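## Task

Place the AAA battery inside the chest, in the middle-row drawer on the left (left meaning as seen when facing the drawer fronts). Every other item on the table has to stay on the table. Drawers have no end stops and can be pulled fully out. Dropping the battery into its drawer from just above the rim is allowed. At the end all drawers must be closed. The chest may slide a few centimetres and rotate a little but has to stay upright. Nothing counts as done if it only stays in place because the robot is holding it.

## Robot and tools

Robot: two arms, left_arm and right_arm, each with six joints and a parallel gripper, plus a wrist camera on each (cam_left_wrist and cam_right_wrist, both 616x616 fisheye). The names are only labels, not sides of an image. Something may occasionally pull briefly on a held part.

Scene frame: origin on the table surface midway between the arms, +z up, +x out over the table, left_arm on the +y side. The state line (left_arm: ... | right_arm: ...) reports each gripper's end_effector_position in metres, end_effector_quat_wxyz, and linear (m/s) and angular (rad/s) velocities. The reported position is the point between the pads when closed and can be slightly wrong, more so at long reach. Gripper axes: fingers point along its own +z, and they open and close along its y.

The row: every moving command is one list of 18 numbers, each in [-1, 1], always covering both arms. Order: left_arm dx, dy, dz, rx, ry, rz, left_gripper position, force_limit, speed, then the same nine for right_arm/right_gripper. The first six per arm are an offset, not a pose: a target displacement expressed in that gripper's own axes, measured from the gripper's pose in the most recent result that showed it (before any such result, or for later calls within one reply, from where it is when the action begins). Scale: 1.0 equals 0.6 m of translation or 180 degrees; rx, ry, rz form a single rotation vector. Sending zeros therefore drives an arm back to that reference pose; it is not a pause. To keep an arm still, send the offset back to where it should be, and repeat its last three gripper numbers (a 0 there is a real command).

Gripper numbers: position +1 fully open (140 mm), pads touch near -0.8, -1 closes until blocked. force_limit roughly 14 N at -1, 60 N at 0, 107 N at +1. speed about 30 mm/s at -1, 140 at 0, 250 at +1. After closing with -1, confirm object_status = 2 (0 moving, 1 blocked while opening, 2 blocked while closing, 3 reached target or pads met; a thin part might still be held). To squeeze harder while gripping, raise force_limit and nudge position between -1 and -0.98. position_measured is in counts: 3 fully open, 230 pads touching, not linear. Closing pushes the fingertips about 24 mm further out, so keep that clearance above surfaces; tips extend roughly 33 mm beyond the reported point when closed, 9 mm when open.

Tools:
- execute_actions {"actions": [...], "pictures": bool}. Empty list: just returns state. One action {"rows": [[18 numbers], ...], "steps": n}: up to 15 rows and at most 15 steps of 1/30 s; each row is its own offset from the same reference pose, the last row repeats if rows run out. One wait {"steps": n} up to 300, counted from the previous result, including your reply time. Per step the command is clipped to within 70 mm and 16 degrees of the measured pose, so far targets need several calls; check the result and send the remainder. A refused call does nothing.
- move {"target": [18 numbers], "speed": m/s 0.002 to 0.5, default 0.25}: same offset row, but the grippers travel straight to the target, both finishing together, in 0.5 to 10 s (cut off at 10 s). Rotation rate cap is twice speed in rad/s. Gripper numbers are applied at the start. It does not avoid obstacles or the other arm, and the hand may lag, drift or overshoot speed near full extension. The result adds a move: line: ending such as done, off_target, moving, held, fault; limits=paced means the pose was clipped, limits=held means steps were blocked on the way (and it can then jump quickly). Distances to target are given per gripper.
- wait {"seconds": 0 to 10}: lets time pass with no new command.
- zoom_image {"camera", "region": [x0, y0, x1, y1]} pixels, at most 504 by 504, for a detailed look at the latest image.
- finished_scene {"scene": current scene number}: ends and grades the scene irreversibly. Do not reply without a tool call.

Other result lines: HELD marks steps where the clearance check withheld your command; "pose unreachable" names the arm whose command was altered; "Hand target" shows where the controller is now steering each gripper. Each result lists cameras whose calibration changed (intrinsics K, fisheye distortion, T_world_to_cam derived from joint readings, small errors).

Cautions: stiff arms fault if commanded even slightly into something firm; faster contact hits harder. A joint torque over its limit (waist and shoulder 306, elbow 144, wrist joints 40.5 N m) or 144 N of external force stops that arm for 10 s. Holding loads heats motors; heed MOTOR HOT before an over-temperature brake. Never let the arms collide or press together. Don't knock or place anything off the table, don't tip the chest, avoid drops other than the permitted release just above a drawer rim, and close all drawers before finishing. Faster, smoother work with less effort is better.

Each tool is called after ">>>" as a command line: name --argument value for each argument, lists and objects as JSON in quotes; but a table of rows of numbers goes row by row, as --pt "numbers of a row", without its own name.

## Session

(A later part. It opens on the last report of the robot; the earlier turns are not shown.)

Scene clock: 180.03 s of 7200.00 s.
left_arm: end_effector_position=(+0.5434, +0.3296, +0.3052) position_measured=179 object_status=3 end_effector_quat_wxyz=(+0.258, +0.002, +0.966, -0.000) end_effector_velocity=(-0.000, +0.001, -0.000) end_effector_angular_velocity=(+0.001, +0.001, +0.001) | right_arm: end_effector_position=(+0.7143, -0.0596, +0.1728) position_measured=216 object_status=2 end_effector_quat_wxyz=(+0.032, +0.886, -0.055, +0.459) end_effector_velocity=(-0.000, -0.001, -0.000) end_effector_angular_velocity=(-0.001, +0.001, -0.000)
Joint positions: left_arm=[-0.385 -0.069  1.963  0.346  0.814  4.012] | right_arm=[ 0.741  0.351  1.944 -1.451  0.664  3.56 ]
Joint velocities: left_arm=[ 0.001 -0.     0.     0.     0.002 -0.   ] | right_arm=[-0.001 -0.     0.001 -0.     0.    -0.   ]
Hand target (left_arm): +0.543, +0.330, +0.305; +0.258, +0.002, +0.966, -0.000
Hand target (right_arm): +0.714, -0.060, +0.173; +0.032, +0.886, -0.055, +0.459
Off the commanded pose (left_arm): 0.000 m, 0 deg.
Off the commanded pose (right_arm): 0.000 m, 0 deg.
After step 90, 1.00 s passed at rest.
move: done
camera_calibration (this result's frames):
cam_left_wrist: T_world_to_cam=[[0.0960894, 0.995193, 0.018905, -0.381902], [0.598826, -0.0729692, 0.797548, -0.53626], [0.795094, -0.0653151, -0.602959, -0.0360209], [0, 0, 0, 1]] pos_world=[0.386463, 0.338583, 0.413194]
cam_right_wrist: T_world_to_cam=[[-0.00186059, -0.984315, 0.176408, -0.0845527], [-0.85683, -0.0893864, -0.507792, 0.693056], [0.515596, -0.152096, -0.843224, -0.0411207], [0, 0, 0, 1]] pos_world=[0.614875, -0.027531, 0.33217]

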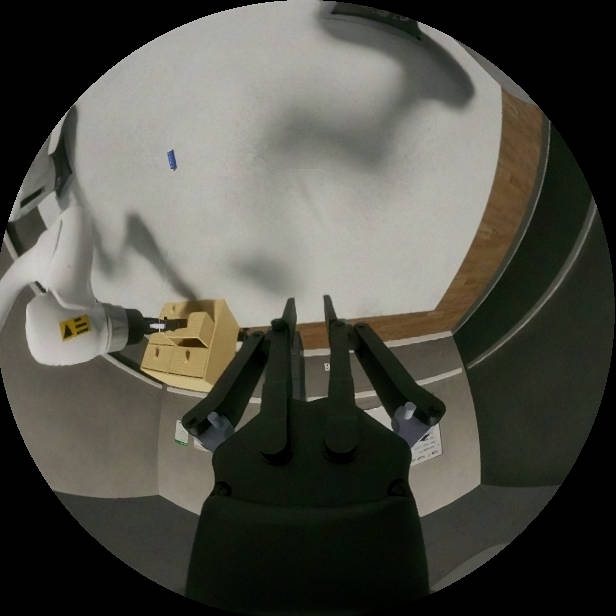

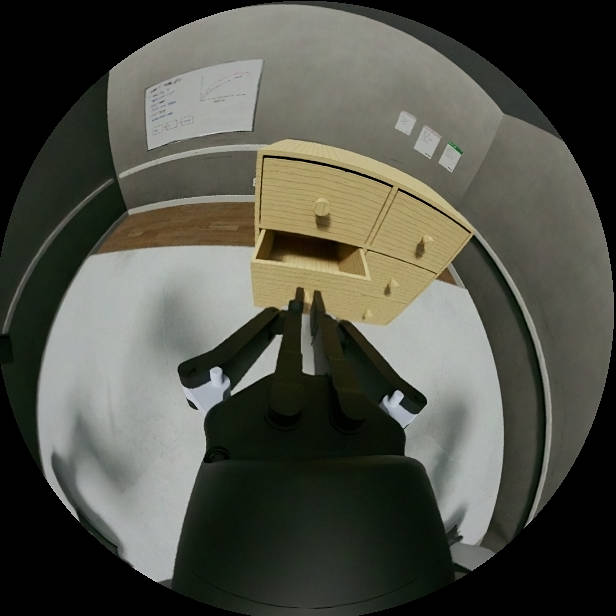

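>>> move --target '[0,0,0,0,0,0,-0.4,0,0.3,0.014,0,-0.0095,0,0,0,-0.98,0.6,0.5]' --speed 0.015

>>> move --target '[0,0,0,0,0,0,-0.4,0,0.3,-0.038,-0.008,-0.055,0.014,0,-0.01,-0.98,0.6,0.5]' --speed 0.015

>>> zoom_image --camera "cam_left_wrist" --region '[110,250,270,410]'

Scene clock: 183.70 s of 7200.00 s.
left_arm: end_effector_position=(+0.5434, +0.3296, +0.3052) position_measured=179 object_status=3 end_effector_quat_wxyz=(+0.258, +0.002, +0.966, -0.000) end_effector_velocity=(-0.000, -0.001, +0.000) end_effector_angular_velocity=(+0.000, +0.000, -0.001) | right_arm: end_effector_position=(+0.7145, -0.0596, +0.1830) position_measured=216 object_status=2 end_effector_quat_wxyz=(+0.032, +0.886, -0.055, +0.459) end_effector_velocity=(+0.000, +0.000, -0.000) end_effector_angular_velocity=(-0.000, +0.000, +0.001)
Joint positions: left_arm=[-0.385 -0.069  1.963  0.346  0.814  4.012] | right_arm=[ 0.741  0.34   1.936 -1.428  0.667  3.53 ]
Joint velocities: left_arm=[-0.002 -0.    -0.001 -0.     0.001  0.   ] | right_arm=[ 0.     0.001 -0.001  0.    -0.    -0.001]
Hand target (left_arm): +0.543, +0.330, +0.305; +0.258, +0.002, +0.966, -0.000
Hand target (right_arm): +0.714, -0.060, +0.183; +0.032, +0.886, -0.055, +0.459
Off the commanded pose (left_arm): 0.000 m, 0 deg.
Off the commanded pose (right_arm): 0.000 m, 0 deg.
move: done
camera_calibration (this result's frames):
cam_left_wrist: T_world_to_cam=[[0.0960894, 0.995193, 0.0189049, -0.381902], [0.598826, -0.0729692, 0.797548, -0.53626], [0.795094, -0.0653151, -0.602959, -0.036021], [0, 0, 0, 1]] pos_world=[0.386463, 0.338583, 0.413194]
cam_right_wrist: T_world_to_cam=[[-0.00192436, -0.984312, 0.176428, -0.0863083], [-0.85684, -0.0893397, -0.507783, 0.6984], [0.515579, -0.152147, -0.843226, -0.0326618], [0, 0, 0, 1]] pos_world=[0.615091, -0.0275288, 0.342322]

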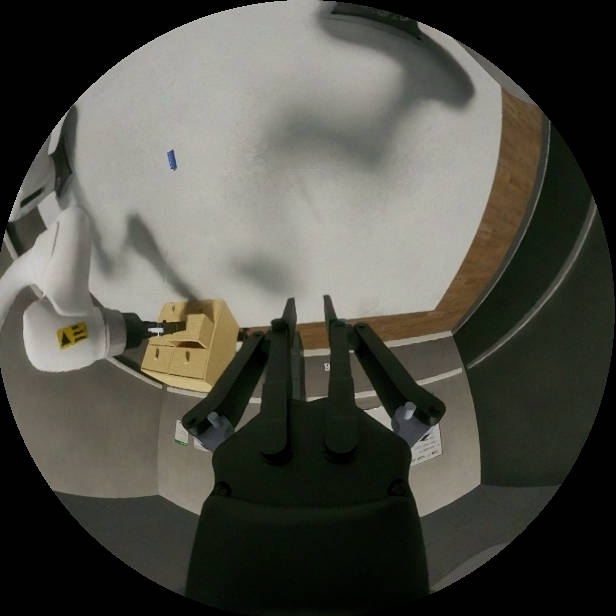

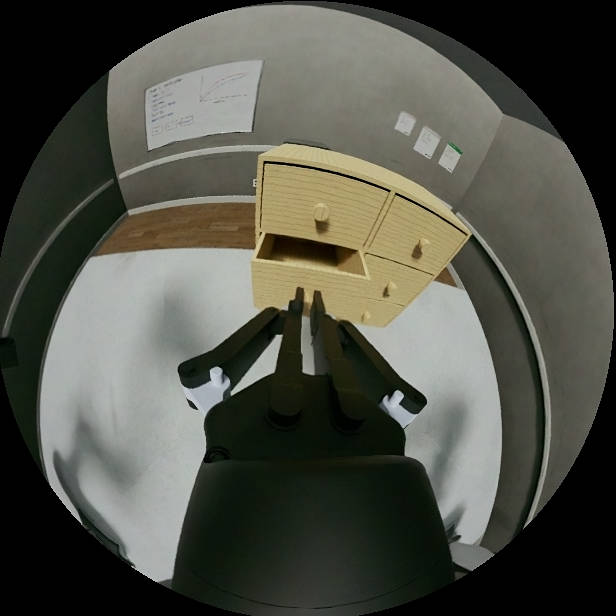

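Scene clock: 186.60 s of 7200.00 s.
left_arm: end_effector_position=(+0.5434, +0.3296, +0.3052) position_measured=179 object_status=3 end_effector_quat_wxyz=(+0.258, +0.002, +0.966, -0.000) end_effector_velocity=(+0.000, +0.000, -0.000) end_effector_angular_velocity=(+0.000, +0.000, +0.001) | right_arm: end_effector_position=(+0.6753, -0.0497, +0.1834) position_measured=216 object_status=2 end_effector_quat_wxyz=(+0.020, +0.887, -0.031, +0.460) end_effector_velocity=(-0.000, +0.000, -0.000) end_effector_angular_velocity=(-0.000, +0.000, -0.001)
Joint positions: left_arm=[-0.385 -0.069  1.963  0.346  0.814  4.012] | right_arm=[ 0.78   0.297  1.998 -1.459  0.653  3.557]
Joint velocities: left_arm=[ 0.001  0.     0.    -0.    -0.     0.   ] | right_arm=[ 0.     0.001 -0.     0.     0.001  0.   ]
Hand target (left_arm): +0.543, +0.330, +0.305; +0.258, +0.002, +0.966, -0.000
Hand target (right_arm): +0.675, -0.050, +0.183; +0.020, +0.887, -0.031, +0.460
Off the commanded pose (left_arm): 0.000 m, 0 deg.
Off the commanded pose (right_arm): 0.000 m, 0 deg.
move: done
camera_calibration (this result's frames):
cam_left_wrist: T_world_to_cam=[[0.0960896, 0.995193, 0.0189049, -0.381902], [0.598826, -0.0729693, 0.797548, -0.53626], [0.795094, -0.0653153, -0.602959, -0.0360209], [0, 0, 0, 1]] pos_world=[0.386463, 0.338583, 0.413194]
cam_right_wrist: T_world_to_cam=[[0.0513629, -0.98295, 0.176552, -0.112595], [-0.850967, -0.135605, -0.507412, 0.659612], [0.522702, -0.124178, -0.843423, -0.0139738], [0, 0, 0, 1]] pos_world=[0.574395, -0.0229634, 0.342788]

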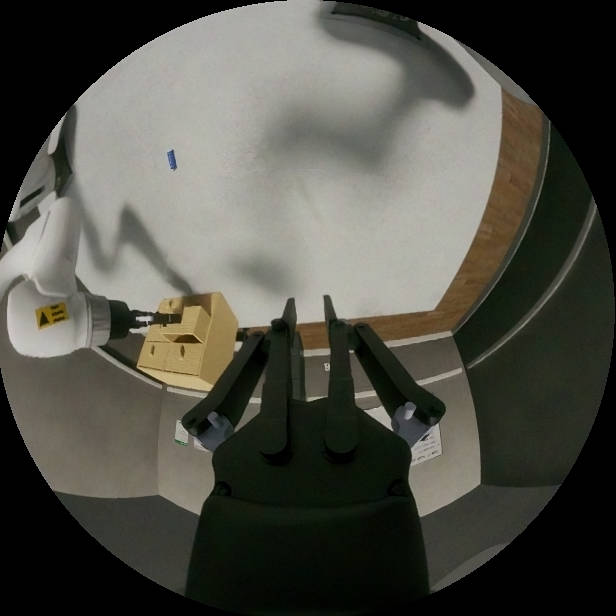

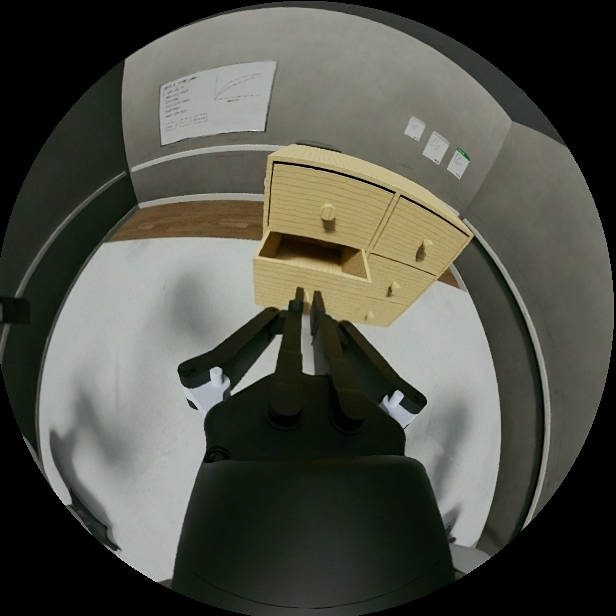

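Region (110, 250, 270, 410) of cam_left_wrist's 616x616 image, scaled by 3.150, with more detail than that image has.

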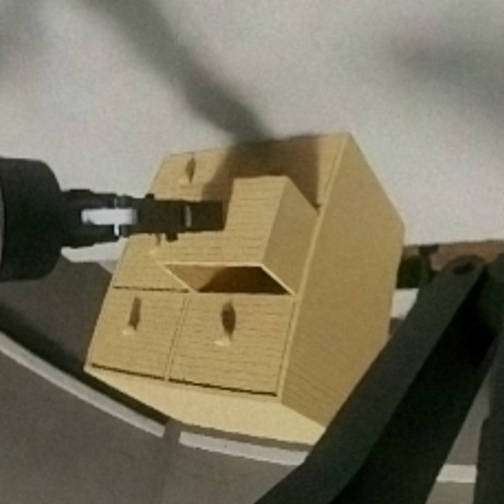

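>>> move --target '[0,0,0,0,0,0,-0.4,0,0.3,-0.076,-0.022,-0.109,0.018,0,-0.013,-0.98,0.6,0.5]' --speed 0.02

>>> zoom_image --camera "cam_left_wrist" --region '[110,250,270,410]'

Scene clock: 193.13 s of 7200.00 s.
left_arm: end_effector_position=(+0.5434, +0.3296, +0.3052) position_measured=179 object_status=3 end_effector_quat_wxyz=(+0.258, +0.002, +0.966, -0.000) end_effector_velocity=(-0.000, +0.000, -0.000) end_effector_angular_velocity=(+0.001, +0.000, +0.000) | right_arm: end_effector_position=(+0.5968, -0.0305, +0.1839) position_measured=216 object_status=2 end_effector_quat_wxyz=(+0.004, +0.888, +0.000, +0.460) end_effector_velocity=(-0.000, -0.001, -0.001) end_effector_angular_velocity=(-0.001, +0.001, -0.000)
Joint positions: left_arm=[-0.385 -0.069  1.963  0.346  0.814  4.012] | right_arm=[ 0.879  0.227  2.093 -1.474  0.672  3.6  ]
Joint velocities: left_arm=[0.    0.    0.    0.    0.001 0.   ] | right_arm=[-0.    -0.     0.002 -0.    -0.     0.   ]
Hand target (left_arm): +0.543, +0.330, +0.305; +0.258, +0.002, +0.966, -0.000
Hand target (right_arm): +0.597, -0.030, +0.184; +0.004, +0.888, +0.000, +0.460
Off the commanded pose (left_arm): 0.000 m, 0 deg.
Off the commanded pose (right_arm): 0.000 m, 0 deg.
move: done
camera_calibration (this result's frames):
cam_left_wrist: T_world_to_cam=[[0.0960896, 0.995193, 0.018905, -0.381902], [0.598826, -0.0729694, 0.797548, -0.53626], [0.795094, -0.0653153, -0.602959, -0.0360209], [0, 0, 0, 1]] pos_world=[0.386463, 0.338583, 0.413194]
cam_right_wrist: T_world_to_cam=[[0.119888, -0.976895, 0.176924, -0.130553], [-0.839734, -0.194848, -0.506834, 0.587009], [0.529597, -0.087806, -0.843692, 0.0269479], [0, 0, 0, 1]] pos_world=[0.494312, -0.0107934, 0.34335]

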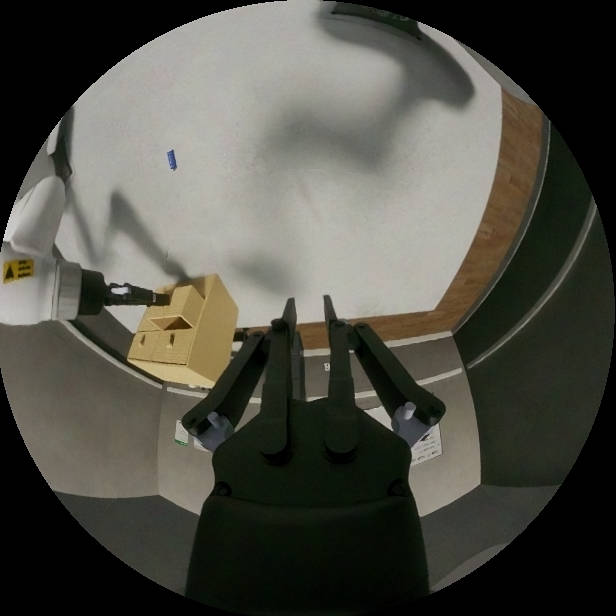

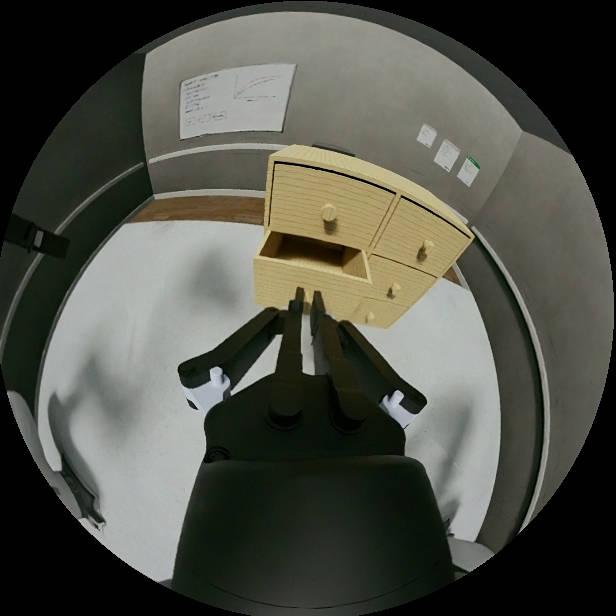

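Region (110, 250, 270, 410) of cam_left_wrist's 616x616 image, scaled by 3.150, with more detail than that image has.

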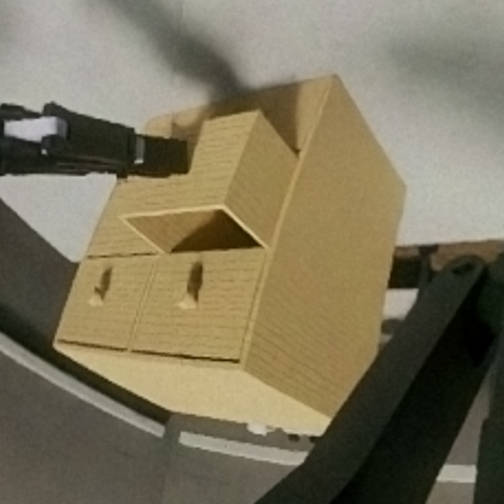

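>>> move --target '[0,0,0,0,0,0,-0.4,0,0.3,-0.018,0,0.0125,0,0,0,-0.98,0.6,0.5]' --speed 0.015

>>> move --target '[0,0,0,0,0,0,-0.4,0,0.3,0.024,0.007,0.044,0,0,0,-0.98,0.6,0.5]' --speed 0.015

>>> zoom_image --camera "cam_left_wrist" --region '[110,250,270,410]'

>>> zoom_image --camera "cam_right_wrist" --region '[230,120,470,320]'

Scene clock: 197.70 s of 7200.00 s.
left_arm: end_effector_position=(+0.5434, +0.3296, +0.3052) position_measured=179 object_status=3 end_effector_quat_wxyz=(+0.258, +0.002, +0.966, -0.000) end_effector_velocity=(+0.000, -0.001, +0.000) end_effector_angular_velocity=(-0.000, -0.000, -0.001) | right_arm: end_effector_position=(+0.5966, -0.0305, +0.1707) position_measured=216 object_status=2 end_effector_quat_wxyz=(+0.004, +0.888, +0.000, +0.460) end_effector_velocity=(+0.000, +0.001, +0.001) end_effector_angular_velocity=(+0.002, -0.001, +0.001)
Joint positions: left_arm=[-0.385 -0.069  1.963  0.346  0.814  4.012] | right_arm=[ 0.879  0.244  2.103 -1.507  0.67   3.643]
Joint velocities: left_arm=[-0.001  0.    -0.    -0.    -0.     0.   ] | right_arm=[ 0.    -0.    -0.002 -0.    -0.001  0.   ]
Hand target (left_arm): +0.543, +0.330, +0.305; +0.258, +0.002, +0.966, -0.000
Hand target (right_arm): +0.597, -0.031, +0.171; +0.004, +0.888, +0.000, +0.460
Off the commanded pose (left_arm): 0.000 m, 0 deg.
Off the commanded pose (right_arm): 0.000 m, 0 deg.
After step 90, 0.47 s passed at rest.
move: done
camera_calibration (this result's frames):
cam_left_wrist: T_world_to_cam=[[0.0960898, 0.995193, 0.0189052, -0.381902], [0.598826, -0.0729697, 0.797548, -0.53626], [0.795094, -0.0653153, -0.602959, -0.0360209], [0, 0, 0, 1]] pos_world=[0.386463, 0.338583, 0.413194]
cam_right_wrist: T_world_to_cam=[[0.119909, -0.976899, 0.176892, -0.128296], [-0.839726, -0.194849, -0.506847, 0.580226], [0.529606, -0.0877654, -0.843691, 0.0159064], [0, 0, 0, 1]] pos_world=[0.494191, -0.0108792, 0.330201]

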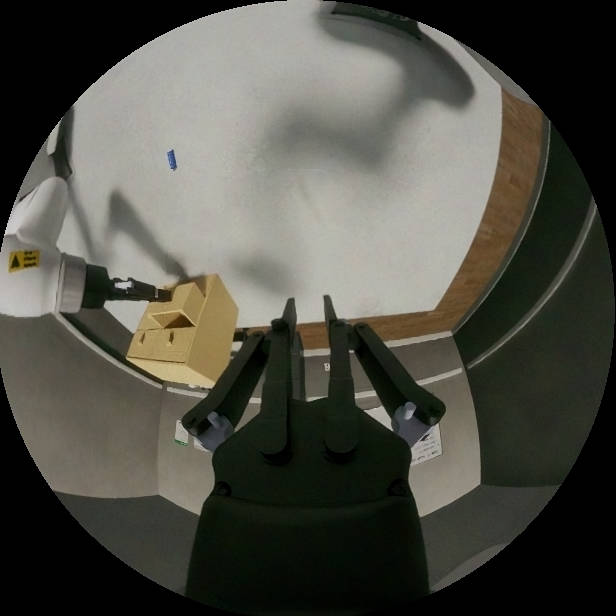

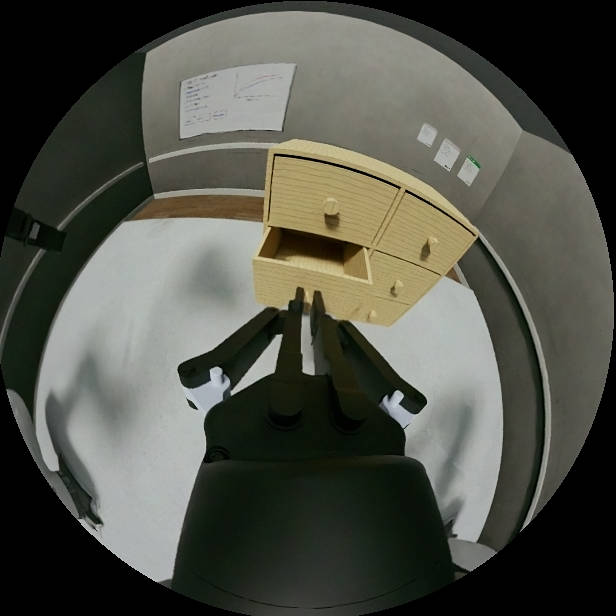

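Scene clock: 199.93 s of 7200.00 s.
left_arm: end_effector_position=(+0.5434, +0.3296, +0.3052) position_measured=179 object_status=3 end_effector_quat_wxyz=(+0.258, +0.002, +0.966, -0.000) end_effector_velocity=(-0.001, -0.001, -0.000) end_effector_angular_velocity=(+0.001, +0.001, -0.002) | right_arm: end_effector_position=(+0.6266, -0.0349, +0.1674) position_measured=216 object_status=2 end_effector_quat_wxyz=(+0.004, +0.888, +0.000, +0.460) end_effector_velocity=(+0.000, +0.000, -0.000) end_effector_angular_velocity=(-0.000, +0.000, -0.000)
Joint positions: left_arm=[-0.385 -0.069  1.963  0.346  0.814  4.012] | right_arm=[ 0.835  0.269  2.077 -1.535  0.638  3.639]
Joint velocities: left_arm=[-0.002 -0.     0.001  0.     0.     0.   ] | right_arm=[-0.     0.001 -0.001 -0.     0.    -0.   ]
Hand target (left_arm): +0.543, +0.330, +0.305; +0.258, +0.002, +0.966, -0.000
Hand target (right_arm): +0.627, -0.035, +0.167; +0.004, +0.888, +0.000, +0.460
Off the commanded pose (left_arm): 0.000 m, 0 deg.
Off the commanded pose (right_arm): 0.000 m, 0 deg.
move: done
camera_calibration (this result's frames):
cam_left_wrist: T_world_to_cam=[[0.0960897, 0.995193, 0.0189053, -0.381902], [0.598826, -0.0729696, 0.797548, -0.53626], [0.795094, -0.0653152, -0.602959, -0.036021], [0, 0, 0, 1]] pos_world=[0.386463, 0.338583, 0.413194]
cam_right_wrist: T_world_to_cam=[[0.119894, -0.9769, 0.176894, -0.135508], [-0.839598, -0.194859, -0.507056, 0.60278], [0.529812, -0.0877272, -0.843566, -0.00328703], [0, 0, 0, 1]] pos_world=[0.524081, -0.0152086, 0.326841]

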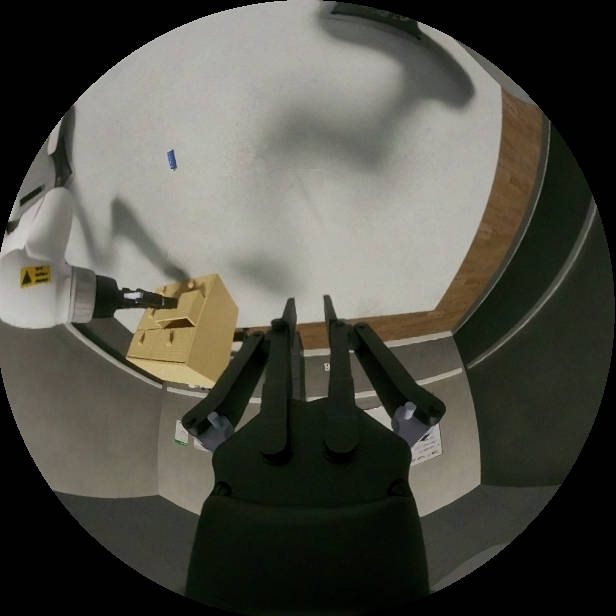

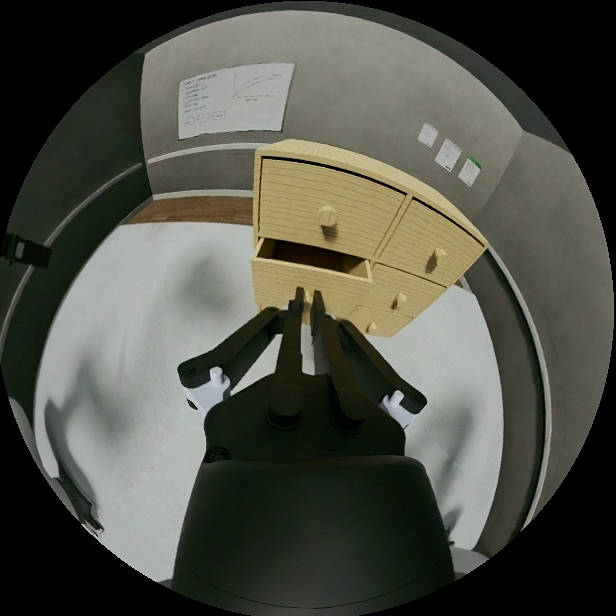

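Region (110, 250, 270, 410) of cam_left_wrist's 616x616 image, scaled by 3.150, with more detail than that image has.

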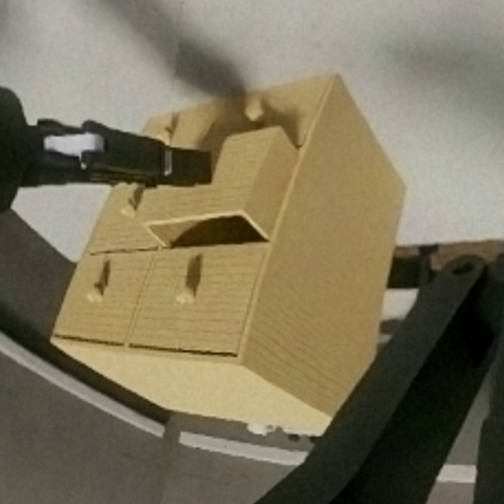

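Region (230, 120, 470, 320) of cam_right_wrist's 616x616 image, scaled by 2.100, with more detail than that image has.

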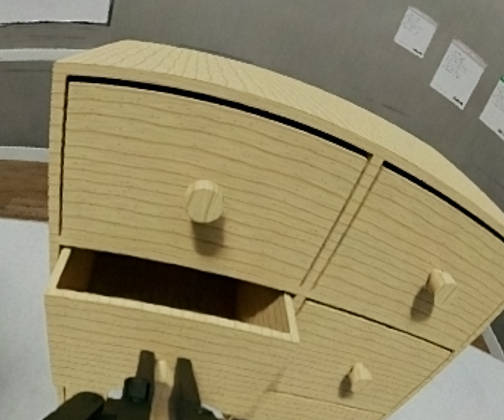

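>>> move --target '[0,0,0,0,0,0,-0.4,0,0.3,0.024,0.006,0.043,0,0,0,-0.98,0.6,0.5]' --speed 0.015

>>> zoom_image --camera "cam_left_wrist" --region '[110,250,270,410]'

>>> zoom_image --camera "cam_right_wrist" --region '[230,120,470,320]'

Scene clock: 213.00 s of 7200.00 s.
left_arm: end_effector_position=(+0.5434, +0.3296, +0.3052) position_measured=179 object_status=3 end_effector_quat_wxyz=(+0.258, +0.002, +0.966, -0.000) end_effector_velocity=(-0.000, -0.001, -0.000) end_effector_angular_velocity=(+0.000, +0.000, -0.001) | right_arm: end_effector_position=(+0.6344, -0.0350, +0.1699) position_measured=216 object_status=2 end_effector_quat_wxyz=(+0.004, +0.887, -0.000, +0.462) end_effector_velocity=(+0.001, +0.001, +0.001) end_effector_angular_velocity=(+0.001, -0.001, -0.000)
Joint positions: left_arm=[-0.385 -0.069  1.963  0.346  0.814  4.012] | right_arm=[ 0.825  0.273  2.068 -1.542  0.633  3.637]
Joint velocities: left_arm=[-0.001  0.     0.    -0.     0.     0.   ] | right_arm=[-0.     0.    -0.002 -0.    -0.     0.   ]
Hand target (left_arm): +0.543, +0.330, +0.305; +0.258, +0.002, +0.966, -0.000
Hand target (right_arm): +0.634, -0.035, +0.170; +0.004, +0.887, -0.000, +0.462
Off the commanded pose (left_arm): 0.000 m, 0 deg.
Off the commanded pose (right_arm): 0.023 m, 0 deg.
FORCE FAULT: contact force on the right arm reached its limit, and that arm stopped for 10 seconds. The contact can be on any part of that arm, not only on its tool. That arm's remaining commands of this call were not run. That arm holds still and accepts commands again. Move the arm away from the contact; if what it grips holds it there, let go first. Pushing or pulling that hard again can fault the arm again.
move: fault (right_arm)
camera_calibration (this result's frames):
cam_left_wrist: T_world_to_cam=[[0.0960897, 0.995193, 0.0189052, -0.381902], [0.598826, -0.0729696, 0.797548, -0.53626], [0.795094, -0.0653153, -0.602959, -0.0360208], [0, 0, 0, 1]] pos_world=[0.386463, 0.338583, 0.413194]
cam_right_wrist: T_world_to_cam=[[0.118761, -0.977213, 0.175925, -0.136155], [-0.837373, -0.193784, -0.51113, 0.609944], [0.533574, -0.0866126, -0.841307, -0.00806107], [0, 0, 0, 1]] pos_world=[0.531222, -0.0155538, 0.328932]

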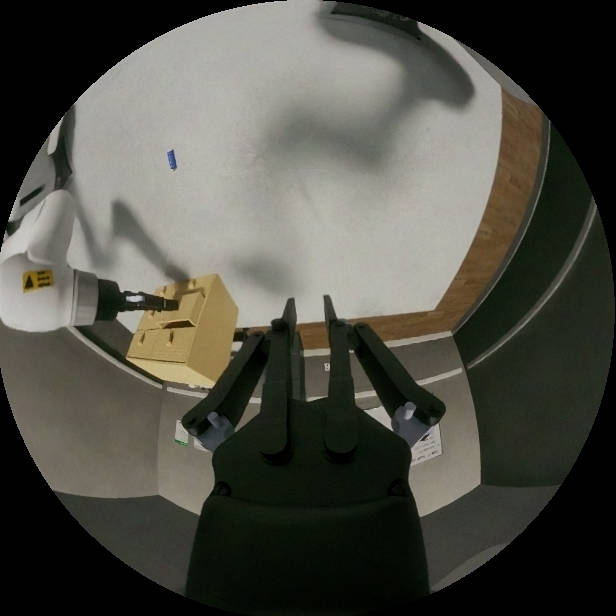

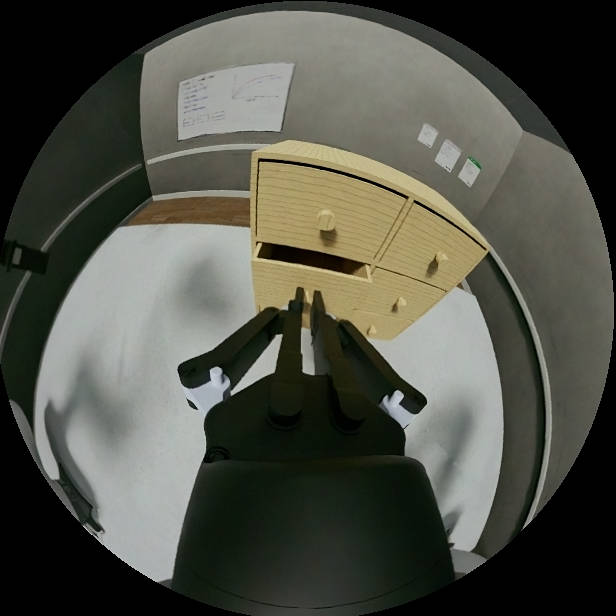

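Region (110, 250, 270, 410) of cam_left_wrist's 616x616 image, scaled by 3.150, with more detail than that image has.

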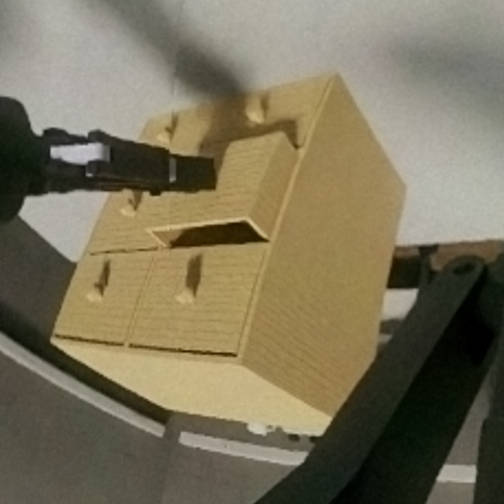

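Region (230, 120, 470, 320) of cam_right_wrist's 616x616 image, scaled by 2.100, with more detail than that image has.

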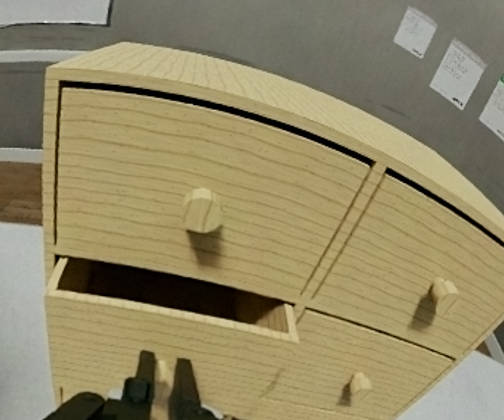

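>>> move --target '[0,0,0,0,0,0,-0.4,0,0.3,0,0,0,0,0,0,0.2,0.6,0.5]'

>>> move --target '[0,0,0,0,0,0,-0.4,0,0.3,-0.033,0,-0.03,0,0,0,0.2,0.6,0.5]' --speed 0.05

>>> zoom_image --camera "cam_right_wrist" --region '[200,180,440,380]'

Scene clock: 216.20 s of 7200.00 s.
left_arm: end_effector_position=(+0.5434, +0.3296, +0.3052) position_measured=179 object_status=3 end_effector_quat_wxyz=(+0.258, +0.002, +0.966, -0.000) end_effector_velocity=(-0.000, -0.001, +0.001) end_effector_angular_velocity=(-0.000, -0.000, -0.001) | right_arm: end_effector_position=(+0.6344, -0.0350, +0.1699) position_measured=104 object_status=3 end_effector_quat_wxyz=(+0.004, +0.887, -0.000, +0.462) end_effector_velocity=(-0.000, -0.000, +0.001) end_effector_angular_velocity=(+0.001, -0.001, +0.000)
Joint positions: left_arm=[-0.385 -0.069  1.963  0.346  0.814  4.012] | right_arm=[ 0.825  0.273  2.068 -1.542  0.633  3.637]
Joint velocities: left_arm=[-0.001 -0.    -0.001 -0.     0.001  0.   ] | right_arm=[-0.    -0.002  0.001 -0.    -0.     0.   ]
Hand target (left_arm): +0.543, +0.330, +0.305; +0.258, +0.002, +0.966, -0.000
Hand target (right_arm): +0.634, -0.035, +0.170; +0.004, +0.887, -0.000, +0.462
Off the commanded pose (left_arm): 0.000 m, 0 deg.
Off the commanded pose (right_arm): 0.000 m, 0 deg.
move: done
camera_calibration (this result's frames):
cam_left_wrist: T_world_to_cam=[[0.0960894, 0.995193, 0.0189052, -0.381902], [0.598826, -0.0729694, 0.797548, -0.53626], [0.795094, -0.065315, -0.602959, -0.036021], [0, 0, 0, 1]] pos_world=[0.386463, 0.338583, 0.413194]
cam_right_wrist: T_world_to_cam=[[0.118764, -0.977211, 0.175937, -0.136161], [-0.83738, -0.193791, -0.511116, 0.609935], [0.533563, -0.0866239, -0.841312, -0.0080618], [0, 0, 0, 1]] pos_world=[0.53122, -0.0155562, 0.328921]

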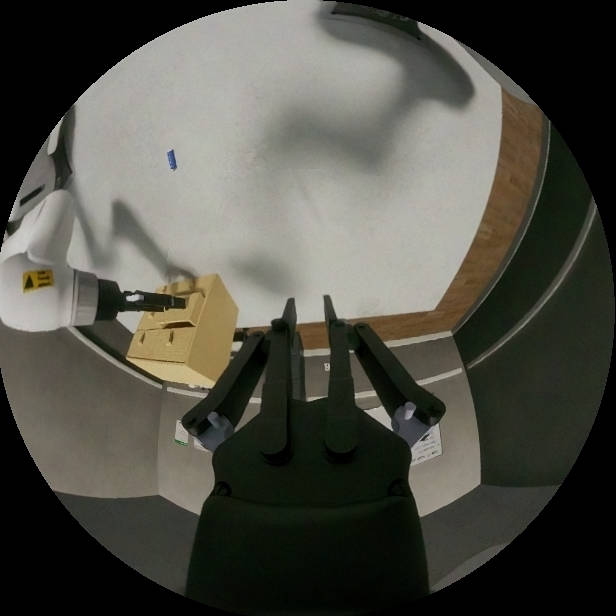

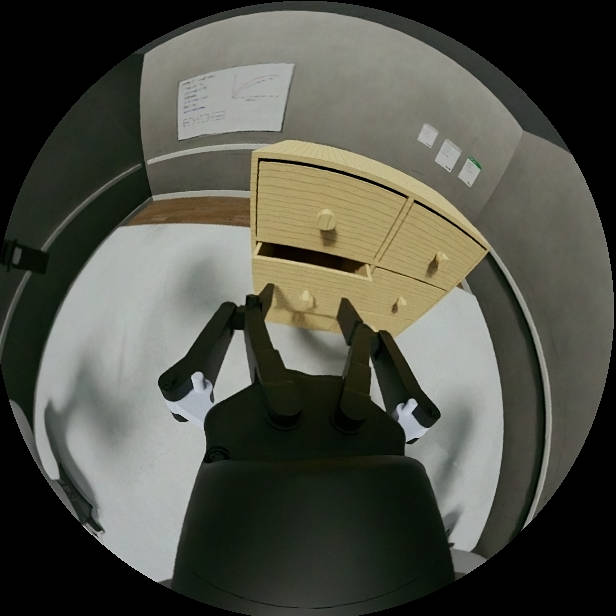

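Scene clock: 217.00 s of 7200.00 s.
left_arm: end_effector_position=(+0.5434, +0.3296, +0.3052) position_measured=179 object_status=3 end_effector_quat_wxyz=(+0.258, +0.002, +0.966, -0.000) end_effector_velocity=(-0.000, +0.000, -0.000) end_effector_angular_velocity=(+0.000, +0.001, +0.000) | right_arm: end_effector_position=(+0.6083, -0.0349, +0.1641) position_measured=104 object_status=3 end_effector_quat_wxyz=(+0.004, +0.887, -0.000, +0.462) end_effector_velocity=(-0.000, +0.001, +0.000) end_effector_angular_velocity=(+0.000, -0.000, +0.001)
Joint positions: left_arm=[-0.385 -0.069  1.963  0.346  0.814  4.012] | right_arm=[ 0.859  0.258  2.103 -1.546  0.657  3.673]
Joint velocities: left_arm=[-0.     0.    -0.     0.     0.001 -0.   ] | right_arm=[ 0.001 -0.    -0.    -0.     0.     0.   ]
Hand target (left_arm): +0.543, +0.330, +0.305; +0.258, +0.002, +0.966, -0.000
Hand target (right_arm): +0.608, -0.035, +0.164; +0.004, +0.887, -0.000, +0.462
Off the commanded pose (left_arm): 0.000 m, 0 deg.
Off the commanded pose (right_arm): 0.000 m, 0 deg.
move: done
camera_calibration (this result's frames):
cam_left_wrist: T_world_to_cam=[[0.0960896, 0.995193, 0.0189051, -0.381902], [0.598826, -0.0729694, 0.797548, -0.53626], [0.795094, -0.0653152, -0.602959, -0.0360209], [0, 0, 0, 1]] pos_world=[0.386463, 0.338583, 0.413194]
cam_right_wrist: T_world_to_cam=[[0.118779, -0.977229, 0.175824, -0.131886], [-0.837388, -0.193743, -0.511121, 0.585119], [0.533547, -0.086523, -0.841333, 0.000966387], [0, 0, 0, 1]] pos_world=[0.505122, -0.0154359, 0.323068]

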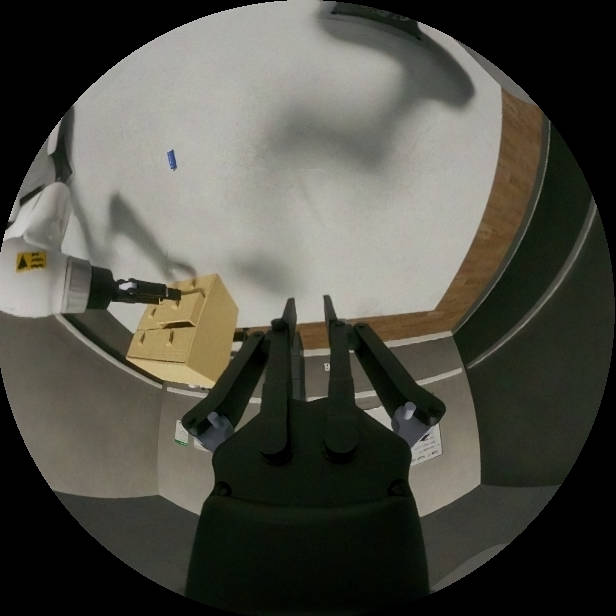

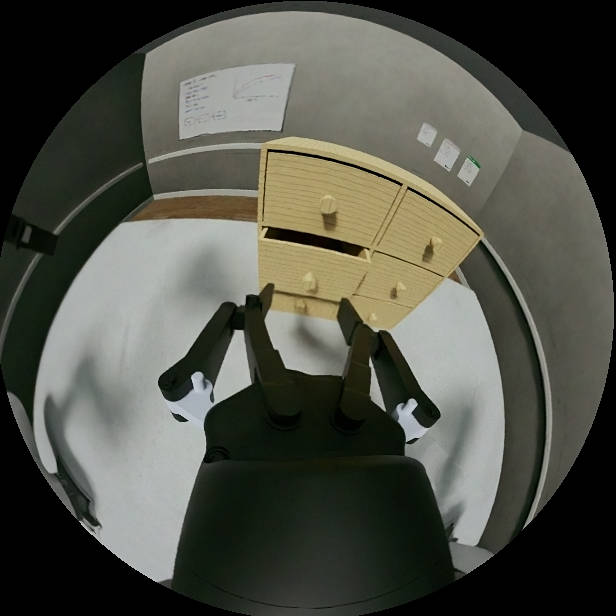

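Region (200, 180, 440, 380) of cam_right_wrist's 616x616 image, scaled by 2.100, with more detail than that image has.

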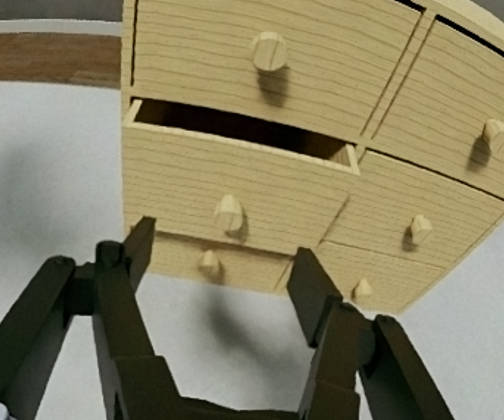

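>>> move --target '[0,0,0,0,0,0,-0.4,0,0.3,0.024,0,0.036,0,0,0,0.2,0.6,0.5]' --speed 0.05

>>> move --target '[0,0,0,0,0,0,-0.4,0,0.3,0,0,0,0,0,0,-1,-0.4,0.3]'

>>> move --target '[0,0,0,0,0,0,-0.4,0,0.3,0.0095,0.002,0.0137,0,0,0,-1,-0.4,0.3]' --speed 0.008

>>> zoom_image --camera "cam_right_wrist" --region '[200,180,440,380]'

Scene clock: 222.93 s of 7200.00 s.
left_arm: end_effector_position=(+0.5434, +0.3296, +0.3052) position_measured=179 object_status=3 end_effector_quat_wxyz=(+0.258, +0.002, +0.966, -0.000) end_effector_velocity=(+0.000, +0.000, +0.000) end_effector_angular_velocity=(+0.000, +0.000, +0.000) | right_arm: end_effector_position=(+0.6343, -0.0350, +0.1634) position_measured=104 object_status=3 end_effector_quat_wxyz=(+0.004, +0.887, -0.000, +0.462) end_effector_velocity=(+0.001, +0.000, +0.001) end_effector_angular_velocity=(+0.001, -0.000, -0.000)
Joint positions: left_arm=[-0.385 -0.069  1.963  0.346  0.814  4.012] | right_arm=[ 0.825  0.281  2.072 -1.559  0.633  3.659]
Joint velocities: left_arm=[ 0.  0. -0. -0.  0.  0.] | right_arm=[-0.001 -0.    -0.001  0.    -0.    -0.   ]
Hand target (left_arm): +0.543, +0.330, +0.305; +0.258, +0.002, +0.966, -0.000
Hand target (right_arm): +0.634, -0.035, +0.163; +0.004, +0.887, -0.000, +0.462
Off the commanded pose (left_arm): 0.000 m, 0 deg.
Off the commanded pose (right_arm): 0.000 m, 0 deg.
After step 90, 2.13 s passed at rest.
move: done
camera_calibration (this result's frames):
cam_left_wrist: T_world_to_cam=[[0.0960896, 0.995193, 0.018905, -0.381902], [0.598826, -0.0729694, 0.797548, -0.53626], [0.795094, -0.0653153, -0.602959, -0.036021], [0, 0, 0, 1]] pos_world=[0.386463, 0.338583, 0.413194]
cam_right_wrist: T_world_to_cam=[[0.118778, -0.977212, 0.175919, -0.135033], [-0.837373, -0.193795, -0.511126, 0.606485], [0.533571, -0.0865992, -0.84131, -0.0134444], [0, 0, 0, 1]] pos_world=[0.531067, -0.0155862, 0.322434]

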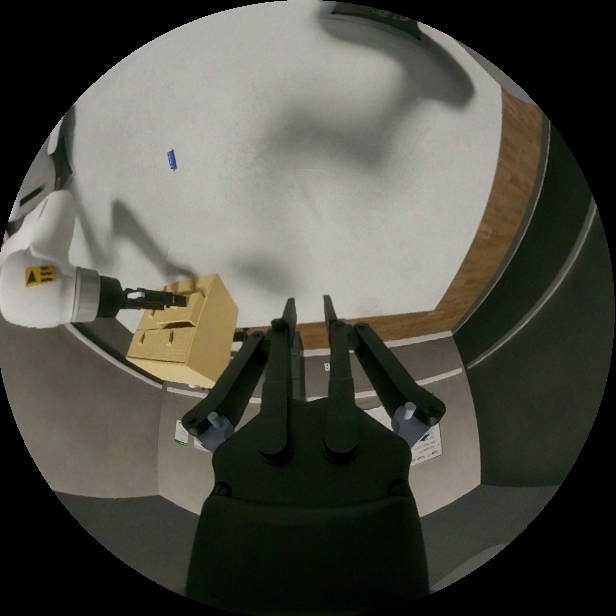

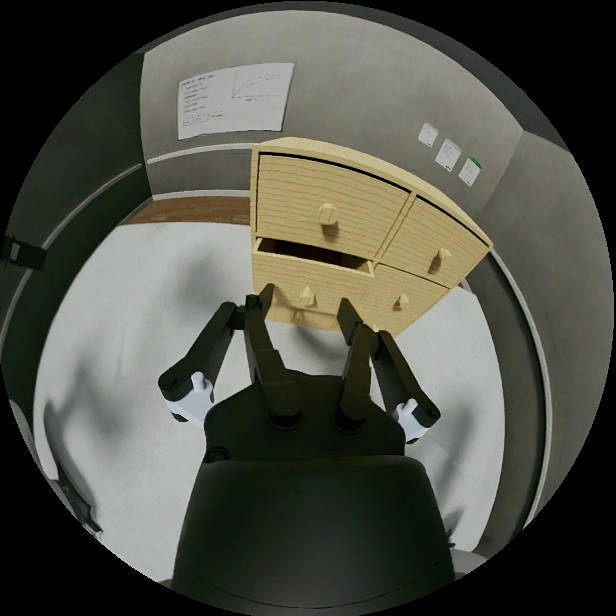

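Scene clock: 223.53 s of 7200.00 s.
left_arm: end_effector_position=(+0.5434, +0.3296, +0.3052) position_measured=179 object_status=3 end_effector_quat_wxyz=(+0.258, +0.002, +0.966, -0.000) end_effector_velocity=(+0.000, -0.001, +0.000) end_effector_angular_velocity=(-0.000, -0.000, -0.001) | right_arm: end_effector_position=(+0.6343, -0.0350, +0.1635) position_measured=209 object_status=2 end_effector_quat_wxyz=(+0.004, +0.887, -0.000, +0.462) end_effector_velocity=(+0.000, +0.001, -0.000) end_effector_angular_velocity=(+0.001, +0.000, +0.001)
Joint positions: left_arm=[-0.385 -0.069  1.963  0.346  0.814  4.012] | right_arm=[ 0.825  0.281  2.072 -1.559  0.633  3.659]
Joint velocities: left_arm=[-0.001  0.    -0.001  0.     0.    -0.   ] | right_arm=[ 0.001  0.001 -0.002  0.001 -0.    -0.   ]
Hand target (left_arm): +0.543, +0.330, +0.305; +0.258, +0.002, +0.966, -0.000
Hand target (right_arm): +0.634, -0.035, +0.163; +0.004, +0.887, -0.000, +0.462
Off the commanded pose (left_arm): 0.000 m, 0 deg.
Off the commanded pose (right_arm): 0.000 m, 0 deg.
move: done
camera_calibration (this result's frames):
cam_left_wrist: T_world_to_cam=[[0.09609, 0.995193, 0.0189052, -0.381902], [0.598826, -0.0729697, 0.797548, -0.53626], [0.795094, -0.0653154, -0.602959, -0.0360208], [0, 0, 0, 1]] pos_world=[0.386463, 0.338583, 0.413194]
cam_right_wrist: T_world_to_cam=[[0.118813, -0.977211, 0.175904, -0.135035], [-0.837356, -0.193818, -0.511145, 0.606498], [0.53359, -0.0865638, -0.841302, -0.0134473], [0, 0, 0, 1]] pos_world=[0.531074, -0.0155719, 0.322448]

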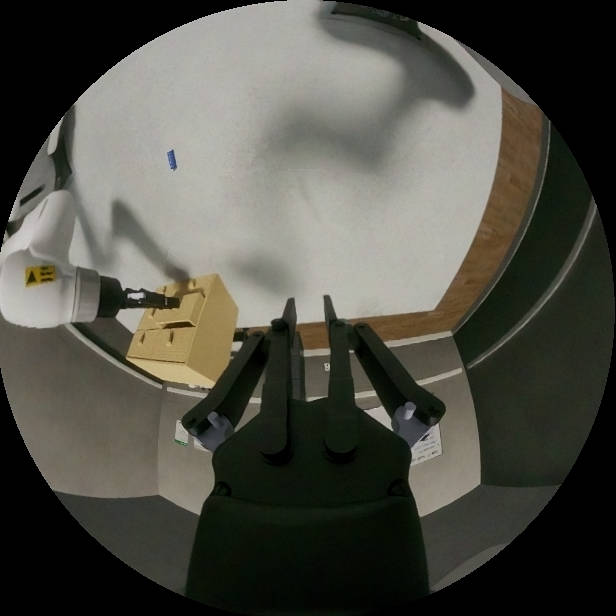

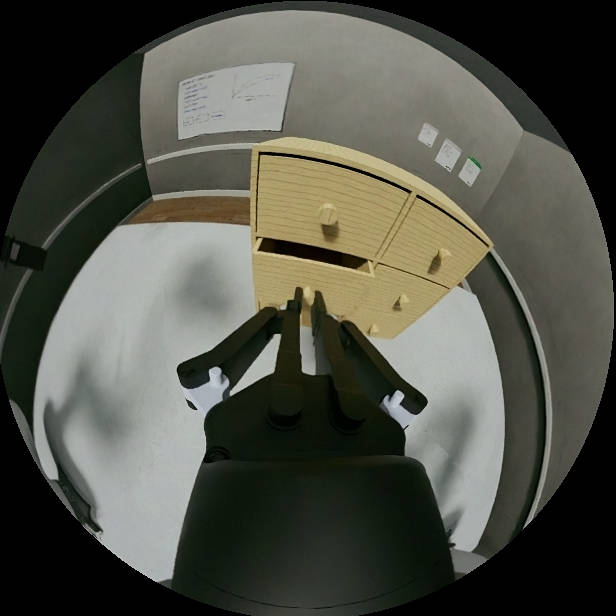

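Scene clock: 225.00 s of 7200.00 s.
left_arm: end_effector_position=(+0.5434, +0.3296, +0.3052) position_measured=179 object_status=3 end_effector_quat_wxyz=(+0.258, +0.002, +0.966, -0.000) end_effector_velocity=(-0.000, +0.000, -0.000) end_effector_angular_velocity=(+0.000, +0.000, -0.000) | right_arm: end_effector_position=(+0.6443, -0.0363, +0.1634) position_measured=209 object_status=2 end_effector_quat_wxyz=(+0.004, +0.887, -0.000, +0.462) end_effector_velocity=(-0.000, +0.000, -0.001) end_effector_angular_velocity=(-0.000, +0.001, +0.000)
Joint positions: left_arm=[-0.385 -0.069  1.963  0.346  0.814  4.012] | right_arm=[ 0.811  0.288  2.062 -1.565  0.623  3.653]
Joint velocities: left_arm=[-0.  0.  0.  0.  0. -0.] | right_arm=[ 0.     0.001  0.     0.    -0.    -0.   ]
Hand target (left_arm): +0.543, +0.330, +0.305; +0.258, +0.002, +0.966, -0.000
Hand target (right_arm): +0.644, -0.036, +0.163; +0.004, +0.887, -0.000, +0.462
Off the commanded pose (left_arm): 0.000 m, 0 deg.
Off the commanded pose (right_arm): 0.000 m, 0 deg.
move: done
camera_calibration (this result's frames):
cam_left_wrist: T_world_to_cam=[[0.0960896, 0.995193, 0.0189051, -0.381902], [0.598826, -0.0729694, 0.797548, -0.53626], [0.795094, -0.0653151, -0.602959, -0.0360208], [0, 0, 0, 1]] pos_world=[0.386463, 0.338583, 0.413194]
cam_right_wrist: T_world_to_cam=[[0.118837, -0.977205, 0.175922, -0.137448], [-0.837339, -0.19385, -0.511161, 0.614603], [0.533611, -0.0865614, -0.841288, -0.018941], [0, 0, 0, 1]] pos_world=[0.541072, -0.0168136, 0.322407]

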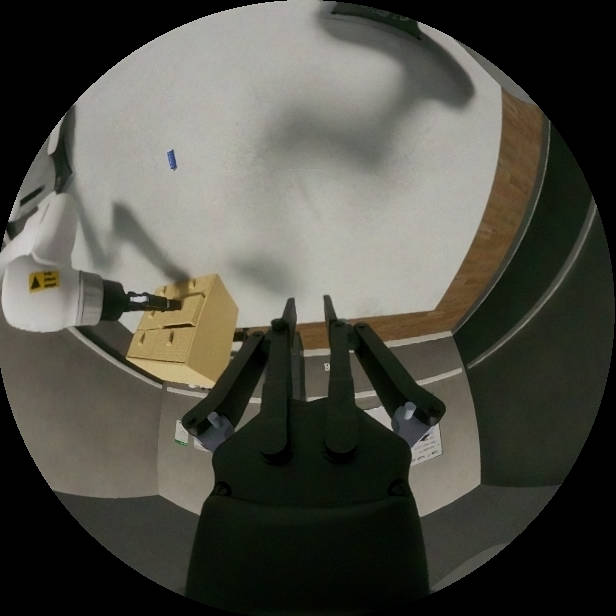

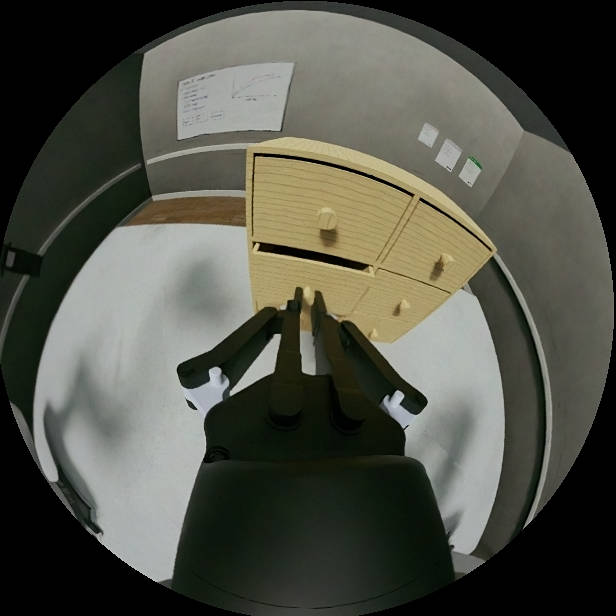

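Region (200, 180, 440, 380) of cam_right_wrist's 616x616 image, scaled by 2.100, with more detail than that image has.

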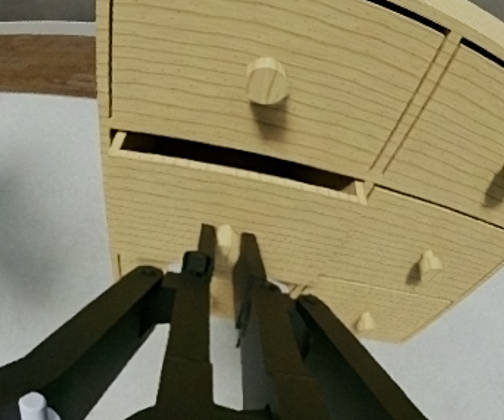

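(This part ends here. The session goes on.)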